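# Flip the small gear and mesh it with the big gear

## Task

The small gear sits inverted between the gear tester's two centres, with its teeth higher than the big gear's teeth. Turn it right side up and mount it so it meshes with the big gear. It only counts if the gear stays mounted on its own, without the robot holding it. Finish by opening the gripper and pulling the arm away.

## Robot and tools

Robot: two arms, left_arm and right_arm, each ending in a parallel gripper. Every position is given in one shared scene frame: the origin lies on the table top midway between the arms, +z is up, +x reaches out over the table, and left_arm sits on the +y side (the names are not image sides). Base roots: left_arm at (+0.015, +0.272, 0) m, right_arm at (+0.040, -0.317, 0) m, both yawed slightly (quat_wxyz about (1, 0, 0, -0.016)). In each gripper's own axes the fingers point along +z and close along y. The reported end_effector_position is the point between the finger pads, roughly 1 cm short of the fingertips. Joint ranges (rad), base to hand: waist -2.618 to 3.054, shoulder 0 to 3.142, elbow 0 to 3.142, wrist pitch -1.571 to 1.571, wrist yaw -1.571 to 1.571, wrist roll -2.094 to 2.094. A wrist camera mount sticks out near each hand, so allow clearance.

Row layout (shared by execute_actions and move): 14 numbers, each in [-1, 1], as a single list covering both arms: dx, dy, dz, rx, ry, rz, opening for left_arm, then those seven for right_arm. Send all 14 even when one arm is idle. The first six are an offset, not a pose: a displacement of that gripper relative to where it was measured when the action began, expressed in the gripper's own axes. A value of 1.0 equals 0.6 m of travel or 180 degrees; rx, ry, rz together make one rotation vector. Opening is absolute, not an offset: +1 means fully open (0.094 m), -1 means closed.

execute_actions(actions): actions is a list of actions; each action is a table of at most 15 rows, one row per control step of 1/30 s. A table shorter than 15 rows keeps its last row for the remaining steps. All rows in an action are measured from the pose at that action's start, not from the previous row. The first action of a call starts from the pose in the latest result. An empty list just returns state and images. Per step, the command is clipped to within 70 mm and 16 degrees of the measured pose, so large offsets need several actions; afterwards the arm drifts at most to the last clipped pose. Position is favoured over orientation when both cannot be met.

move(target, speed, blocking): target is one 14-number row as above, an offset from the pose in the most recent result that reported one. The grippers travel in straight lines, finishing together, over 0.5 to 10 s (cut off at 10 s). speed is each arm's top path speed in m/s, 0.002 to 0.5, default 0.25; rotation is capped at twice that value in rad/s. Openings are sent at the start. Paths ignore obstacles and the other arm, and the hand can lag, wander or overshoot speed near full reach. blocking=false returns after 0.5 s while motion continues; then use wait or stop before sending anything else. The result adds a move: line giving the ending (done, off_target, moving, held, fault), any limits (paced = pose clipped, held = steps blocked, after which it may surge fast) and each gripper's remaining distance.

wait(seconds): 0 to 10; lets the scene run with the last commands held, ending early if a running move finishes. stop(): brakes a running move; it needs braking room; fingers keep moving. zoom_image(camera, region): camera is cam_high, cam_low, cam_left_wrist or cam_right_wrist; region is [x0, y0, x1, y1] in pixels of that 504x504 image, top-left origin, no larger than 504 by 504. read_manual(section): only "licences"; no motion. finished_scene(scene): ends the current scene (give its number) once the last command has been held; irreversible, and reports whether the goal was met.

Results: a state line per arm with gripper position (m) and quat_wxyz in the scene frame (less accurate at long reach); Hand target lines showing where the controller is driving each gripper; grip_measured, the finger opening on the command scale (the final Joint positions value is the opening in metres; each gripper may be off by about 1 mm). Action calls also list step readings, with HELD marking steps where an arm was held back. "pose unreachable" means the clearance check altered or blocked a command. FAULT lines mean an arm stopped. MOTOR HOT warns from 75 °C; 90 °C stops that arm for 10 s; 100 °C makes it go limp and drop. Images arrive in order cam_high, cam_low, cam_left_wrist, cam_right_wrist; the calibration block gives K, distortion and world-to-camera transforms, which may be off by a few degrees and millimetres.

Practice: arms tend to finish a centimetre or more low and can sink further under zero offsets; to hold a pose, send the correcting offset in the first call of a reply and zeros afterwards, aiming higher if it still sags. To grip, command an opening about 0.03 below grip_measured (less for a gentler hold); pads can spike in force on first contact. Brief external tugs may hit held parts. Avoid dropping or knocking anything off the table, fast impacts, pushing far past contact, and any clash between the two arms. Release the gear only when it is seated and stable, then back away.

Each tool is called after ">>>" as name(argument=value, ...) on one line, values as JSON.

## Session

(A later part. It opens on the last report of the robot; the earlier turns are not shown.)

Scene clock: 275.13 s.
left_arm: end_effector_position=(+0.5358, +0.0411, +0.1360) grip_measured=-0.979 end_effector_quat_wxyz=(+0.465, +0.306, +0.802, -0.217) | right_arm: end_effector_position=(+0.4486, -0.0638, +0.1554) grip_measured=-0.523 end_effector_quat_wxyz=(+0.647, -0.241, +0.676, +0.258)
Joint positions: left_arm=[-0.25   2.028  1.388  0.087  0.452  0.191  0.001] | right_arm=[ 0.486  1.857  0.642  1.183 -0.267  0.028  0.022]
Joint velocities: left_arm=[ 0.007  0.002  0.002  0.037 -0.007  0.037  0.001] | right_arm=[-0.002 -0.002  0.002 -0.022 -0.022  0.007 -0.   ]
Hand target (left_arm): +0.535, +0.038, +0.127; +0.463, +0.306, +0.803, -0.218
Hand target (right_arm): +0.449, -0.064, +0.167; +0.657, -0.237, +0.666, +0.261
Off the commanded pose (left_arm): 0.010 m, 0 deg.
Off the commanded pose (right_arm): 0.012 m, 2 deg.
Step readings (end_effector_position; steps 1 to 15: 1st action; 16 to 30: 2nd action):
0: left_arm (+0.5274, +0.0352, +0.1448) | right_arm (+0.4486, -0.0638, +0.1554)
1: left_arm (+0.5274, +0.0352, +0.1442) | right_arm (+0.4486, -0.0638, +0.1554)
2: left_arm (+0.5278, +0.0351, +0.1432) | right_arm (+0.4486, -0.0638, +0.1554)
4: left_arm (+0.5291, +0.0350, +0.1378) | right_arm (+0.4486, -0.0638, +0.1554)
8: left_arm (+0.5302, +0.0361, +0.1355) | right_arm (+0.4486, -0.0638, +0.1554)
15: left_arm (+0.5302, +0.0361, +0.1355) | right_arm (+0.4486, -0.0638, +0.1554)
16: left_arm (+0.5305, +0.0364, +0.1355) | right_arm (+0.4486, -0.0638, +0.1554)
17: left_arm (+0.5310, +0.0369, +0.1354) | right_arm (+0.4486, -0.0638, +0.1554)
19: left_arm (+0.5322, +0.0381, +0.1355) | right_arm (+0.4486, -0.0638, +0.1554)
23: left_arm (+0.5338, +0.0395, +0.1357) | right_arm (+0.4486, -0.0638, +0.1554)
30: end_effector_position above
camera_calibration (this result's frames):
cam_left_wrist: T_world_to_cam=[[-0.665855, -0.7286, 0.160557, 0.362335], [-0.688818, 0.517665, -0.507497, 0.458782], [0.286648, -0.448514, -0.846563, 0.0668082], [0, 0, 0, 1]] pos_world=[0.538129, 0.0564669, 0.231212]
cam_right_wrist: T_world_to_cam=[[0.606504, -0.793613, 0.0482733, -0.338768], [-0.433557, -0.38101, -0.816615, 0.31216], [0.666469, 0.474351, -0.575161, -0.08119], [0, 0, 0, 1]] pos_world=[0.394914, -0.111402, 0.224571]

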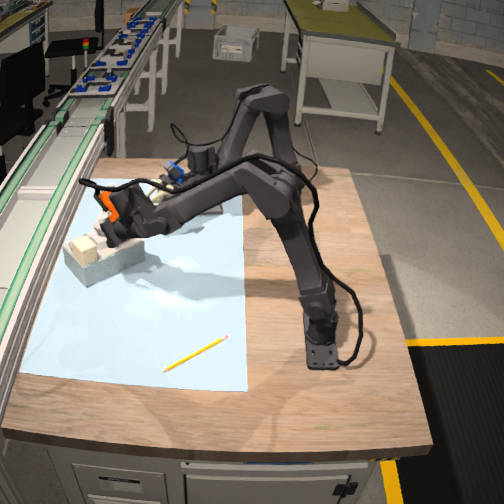

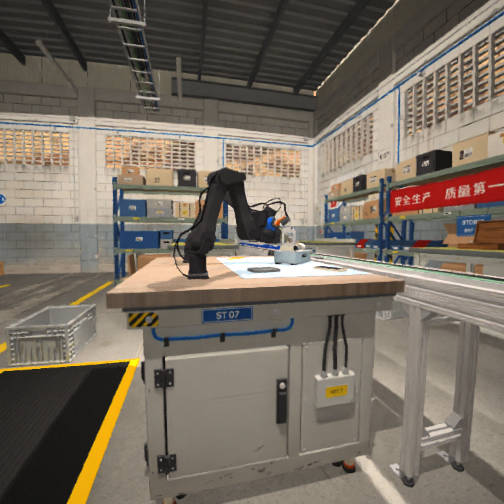

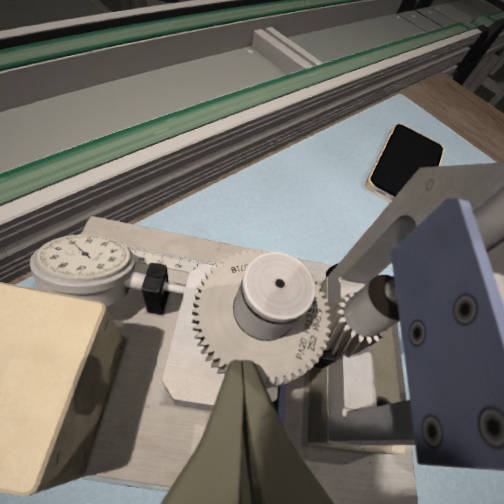

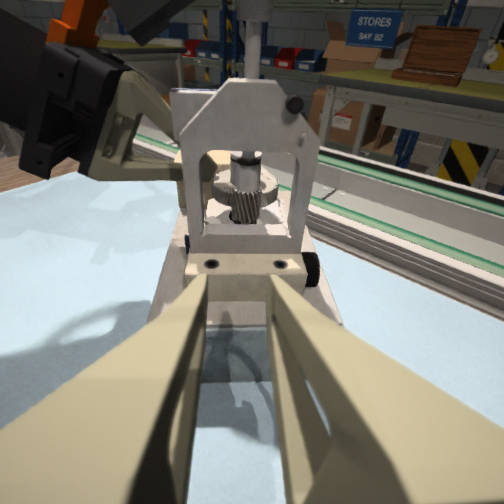

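Rotated; seems meshed. Lift away and check.

>>> move(target=[-0.04,-0.03,-0.07,0,0,0,-1,-0.02,0,0,0,-0.01,0,-0.52], speed=0.1)

>>> zoom_image(camera="cam_left_wrist", region=[150,150,370,370])

Scene clock: 276.30 s.
left_arm: end_effector_position=(+0.5116, +0.0486, +0.1739) grip_measured=-0.979 end_effector_quat_wxyz=(+0.465, +0.305, +0.802, -0.216) | right_arm: end_effector_position=(+0.4486, -0.0638, +0.1554) grip_measured=-0.523 end_effector_quat_wxyz=(+0.647, -0.241, +0.676, +0.258)
Joint positions: left_arm=[-0.25   1.888  1.349 -0.016  0.449  0.191  0.001] | right_arm=[ 0.486  1.857  0.642  1.183 -0.267  0.028  0.022]
Joint velocities: left_arm=[-0.022  0.002 -0.007  0.007 -0.007 -0.066 -0.   ] | right_arm=[-0.017 -0.007 -0.007 -0.007  0.066  0.007  0.   ]
Hand target (left_arm): +0.507, +0.049, +0.178; +0.465, +0.306, +0.802, -0.217
Hand target (right_arm): +0.449, -0.064, +0.167; +0.657, -0.237, +0.666, +0.261
Off the commanded pose (left_arm): 0.007 m, 0 deg.
Off the commanded pose (right_arm): 0.012 m, 2 deg.
move: off_target (right_arm)
camera_calibration (this result's frames):
cam_left_wrist: T_world_to_cam=[[-0.663746, -0.730836, 0.159123, 0.344969], [-0.690259, 0.516584, -0.50664, 0.458078], [0.28807, -0.446116, -0.847346, 0.108517], [0, 0, 0, 1]] pos_world=[0.513904, 0.063891, 0.269139]
cam_right_wrist: T_world_to_cam=[[0.606504, -0.793613, 0.0482733, -0.338768], [-0.433557, -0.38101, -0.816615, 0.31216], [0.666469, 0.474351, -0.575161, -0.08119], [0, 0, 0, 1]] pos_world=[0.394914, -0.111402, 0.224571]

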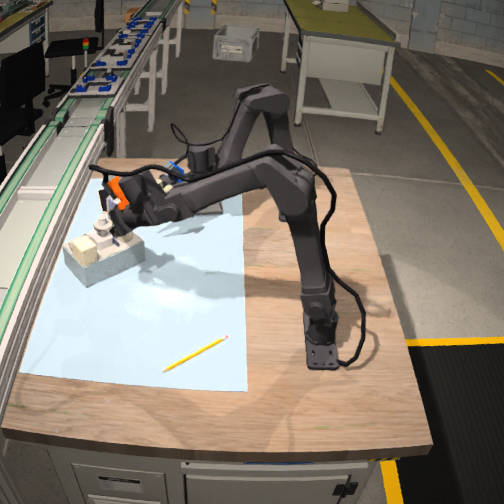

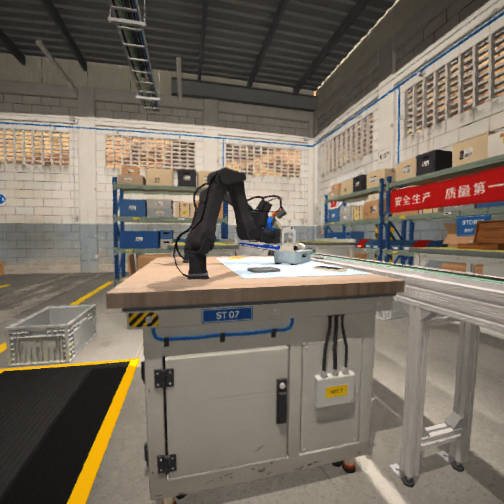

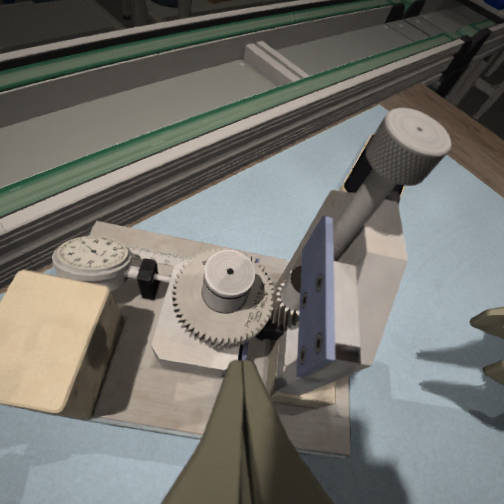

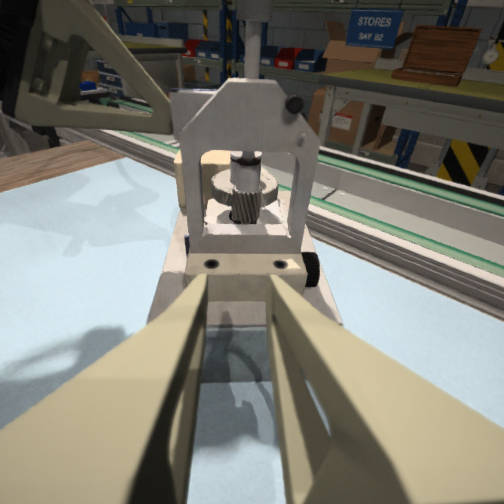

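Region (150, 150, 370, 370) of cam_left_wrist's 504x504 image, scaled by 2.291, with more detail than that image has.

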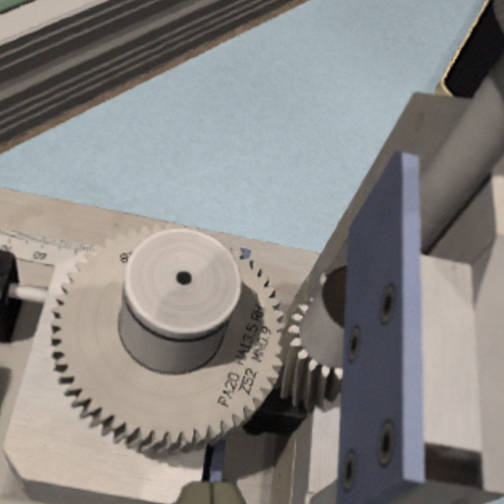

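Meshed. Move clear and finish.

>>> move(target=[0,0,-0.15,0,0,0,-1,-0.02,0,-0.1,0,0,0,-0.52], speed=0.2)

>>> finished_scene(scene=1)

Scene clock: 277.50 s.
left_arm: end_effector_position=(+0.4607, +0.1055, +0.2121) grip_measured=-0.979 end_effector_quat_wxyz=(+0.464, +0.301, +0.805, -0.213) | right_arm: end_effector_position=(+0.4072, -0.0987, +0.1685) grip_measured=-0.523 end_effector_quat_wxyz=(+0.646, -0.242, +0.676, +0.259)
Joint positions: left_arm=[-0.135  1.624  1.203 -0.17   0.536  0.257  0.001] | right_arm=[ 0.432  1.64   0.445  1.163 -0.323  0.028  0.022]
Joint velocities: left_arm=[-0.012 -0.007  0.002 -0.066  0.007  0.051  0.001] | right_arm=[-0.022  0.012 -0.017 -0.037  0.022 -0.022 -0.   ]
Hand target (left_arm): +0.457, +0.107, +0.216; +0.465, +0.305, +0.803, -0.216
Hand target (right_arm): +0.404, -0.103, +0.170; +0.647, -0.242, +0.676, +0.257
Off the commanded pose (left_arm): 0.006 m, 1 deg.
Off the commanded pose (right_arm): 0.006 m, 0 deg.
move: done
camera_calibration (this result's frames):
cam_left_wrist: T_world_to_cam=[[-0.655794, -0.73775, 0.160186, 0.343438], [-0.697924, 0.511568, -0.501198, 0.415825], [0.287813, -0.440481, -0.850377, 0.181063], [0, 0, 0, 1]] pos_world=[0.463326, 0.120403, 0.307369]
cam_right_wrist: T_world_to_cam=[[0.608634, -0.792085, 0.046541, -0.342363], [-0.433154, -0.380833, -0.816911, 0.291532], [0.664787, 0.477041, -0.574882, -0.0285954], [0, 0, 0, 1]] pos_world=[0.353662, -0.146515, 0.237651]

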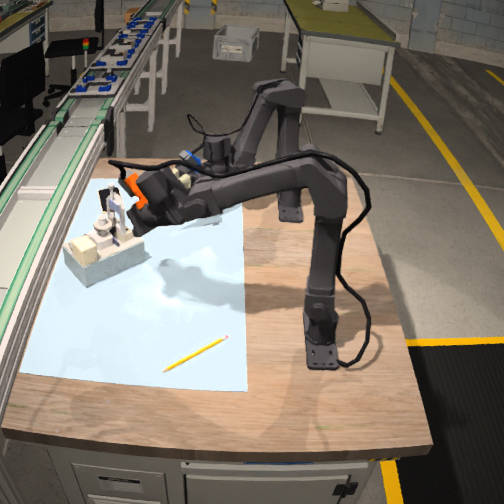

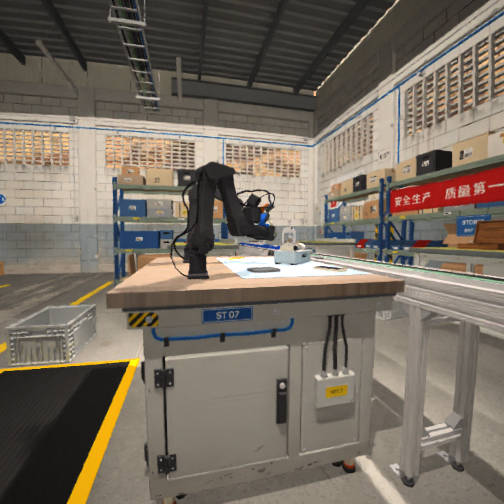

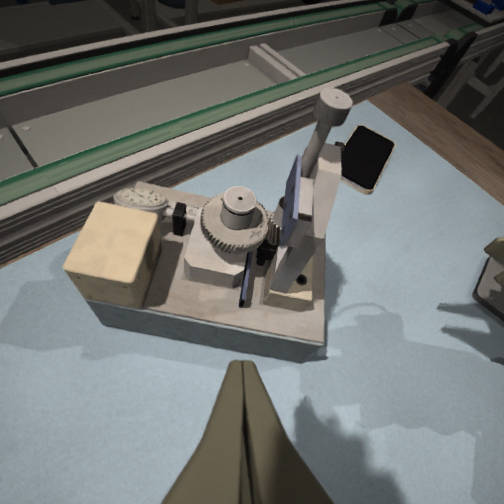

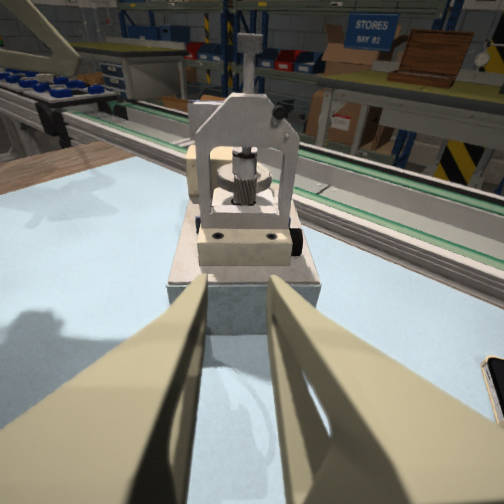

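The scene is finished: the task was done.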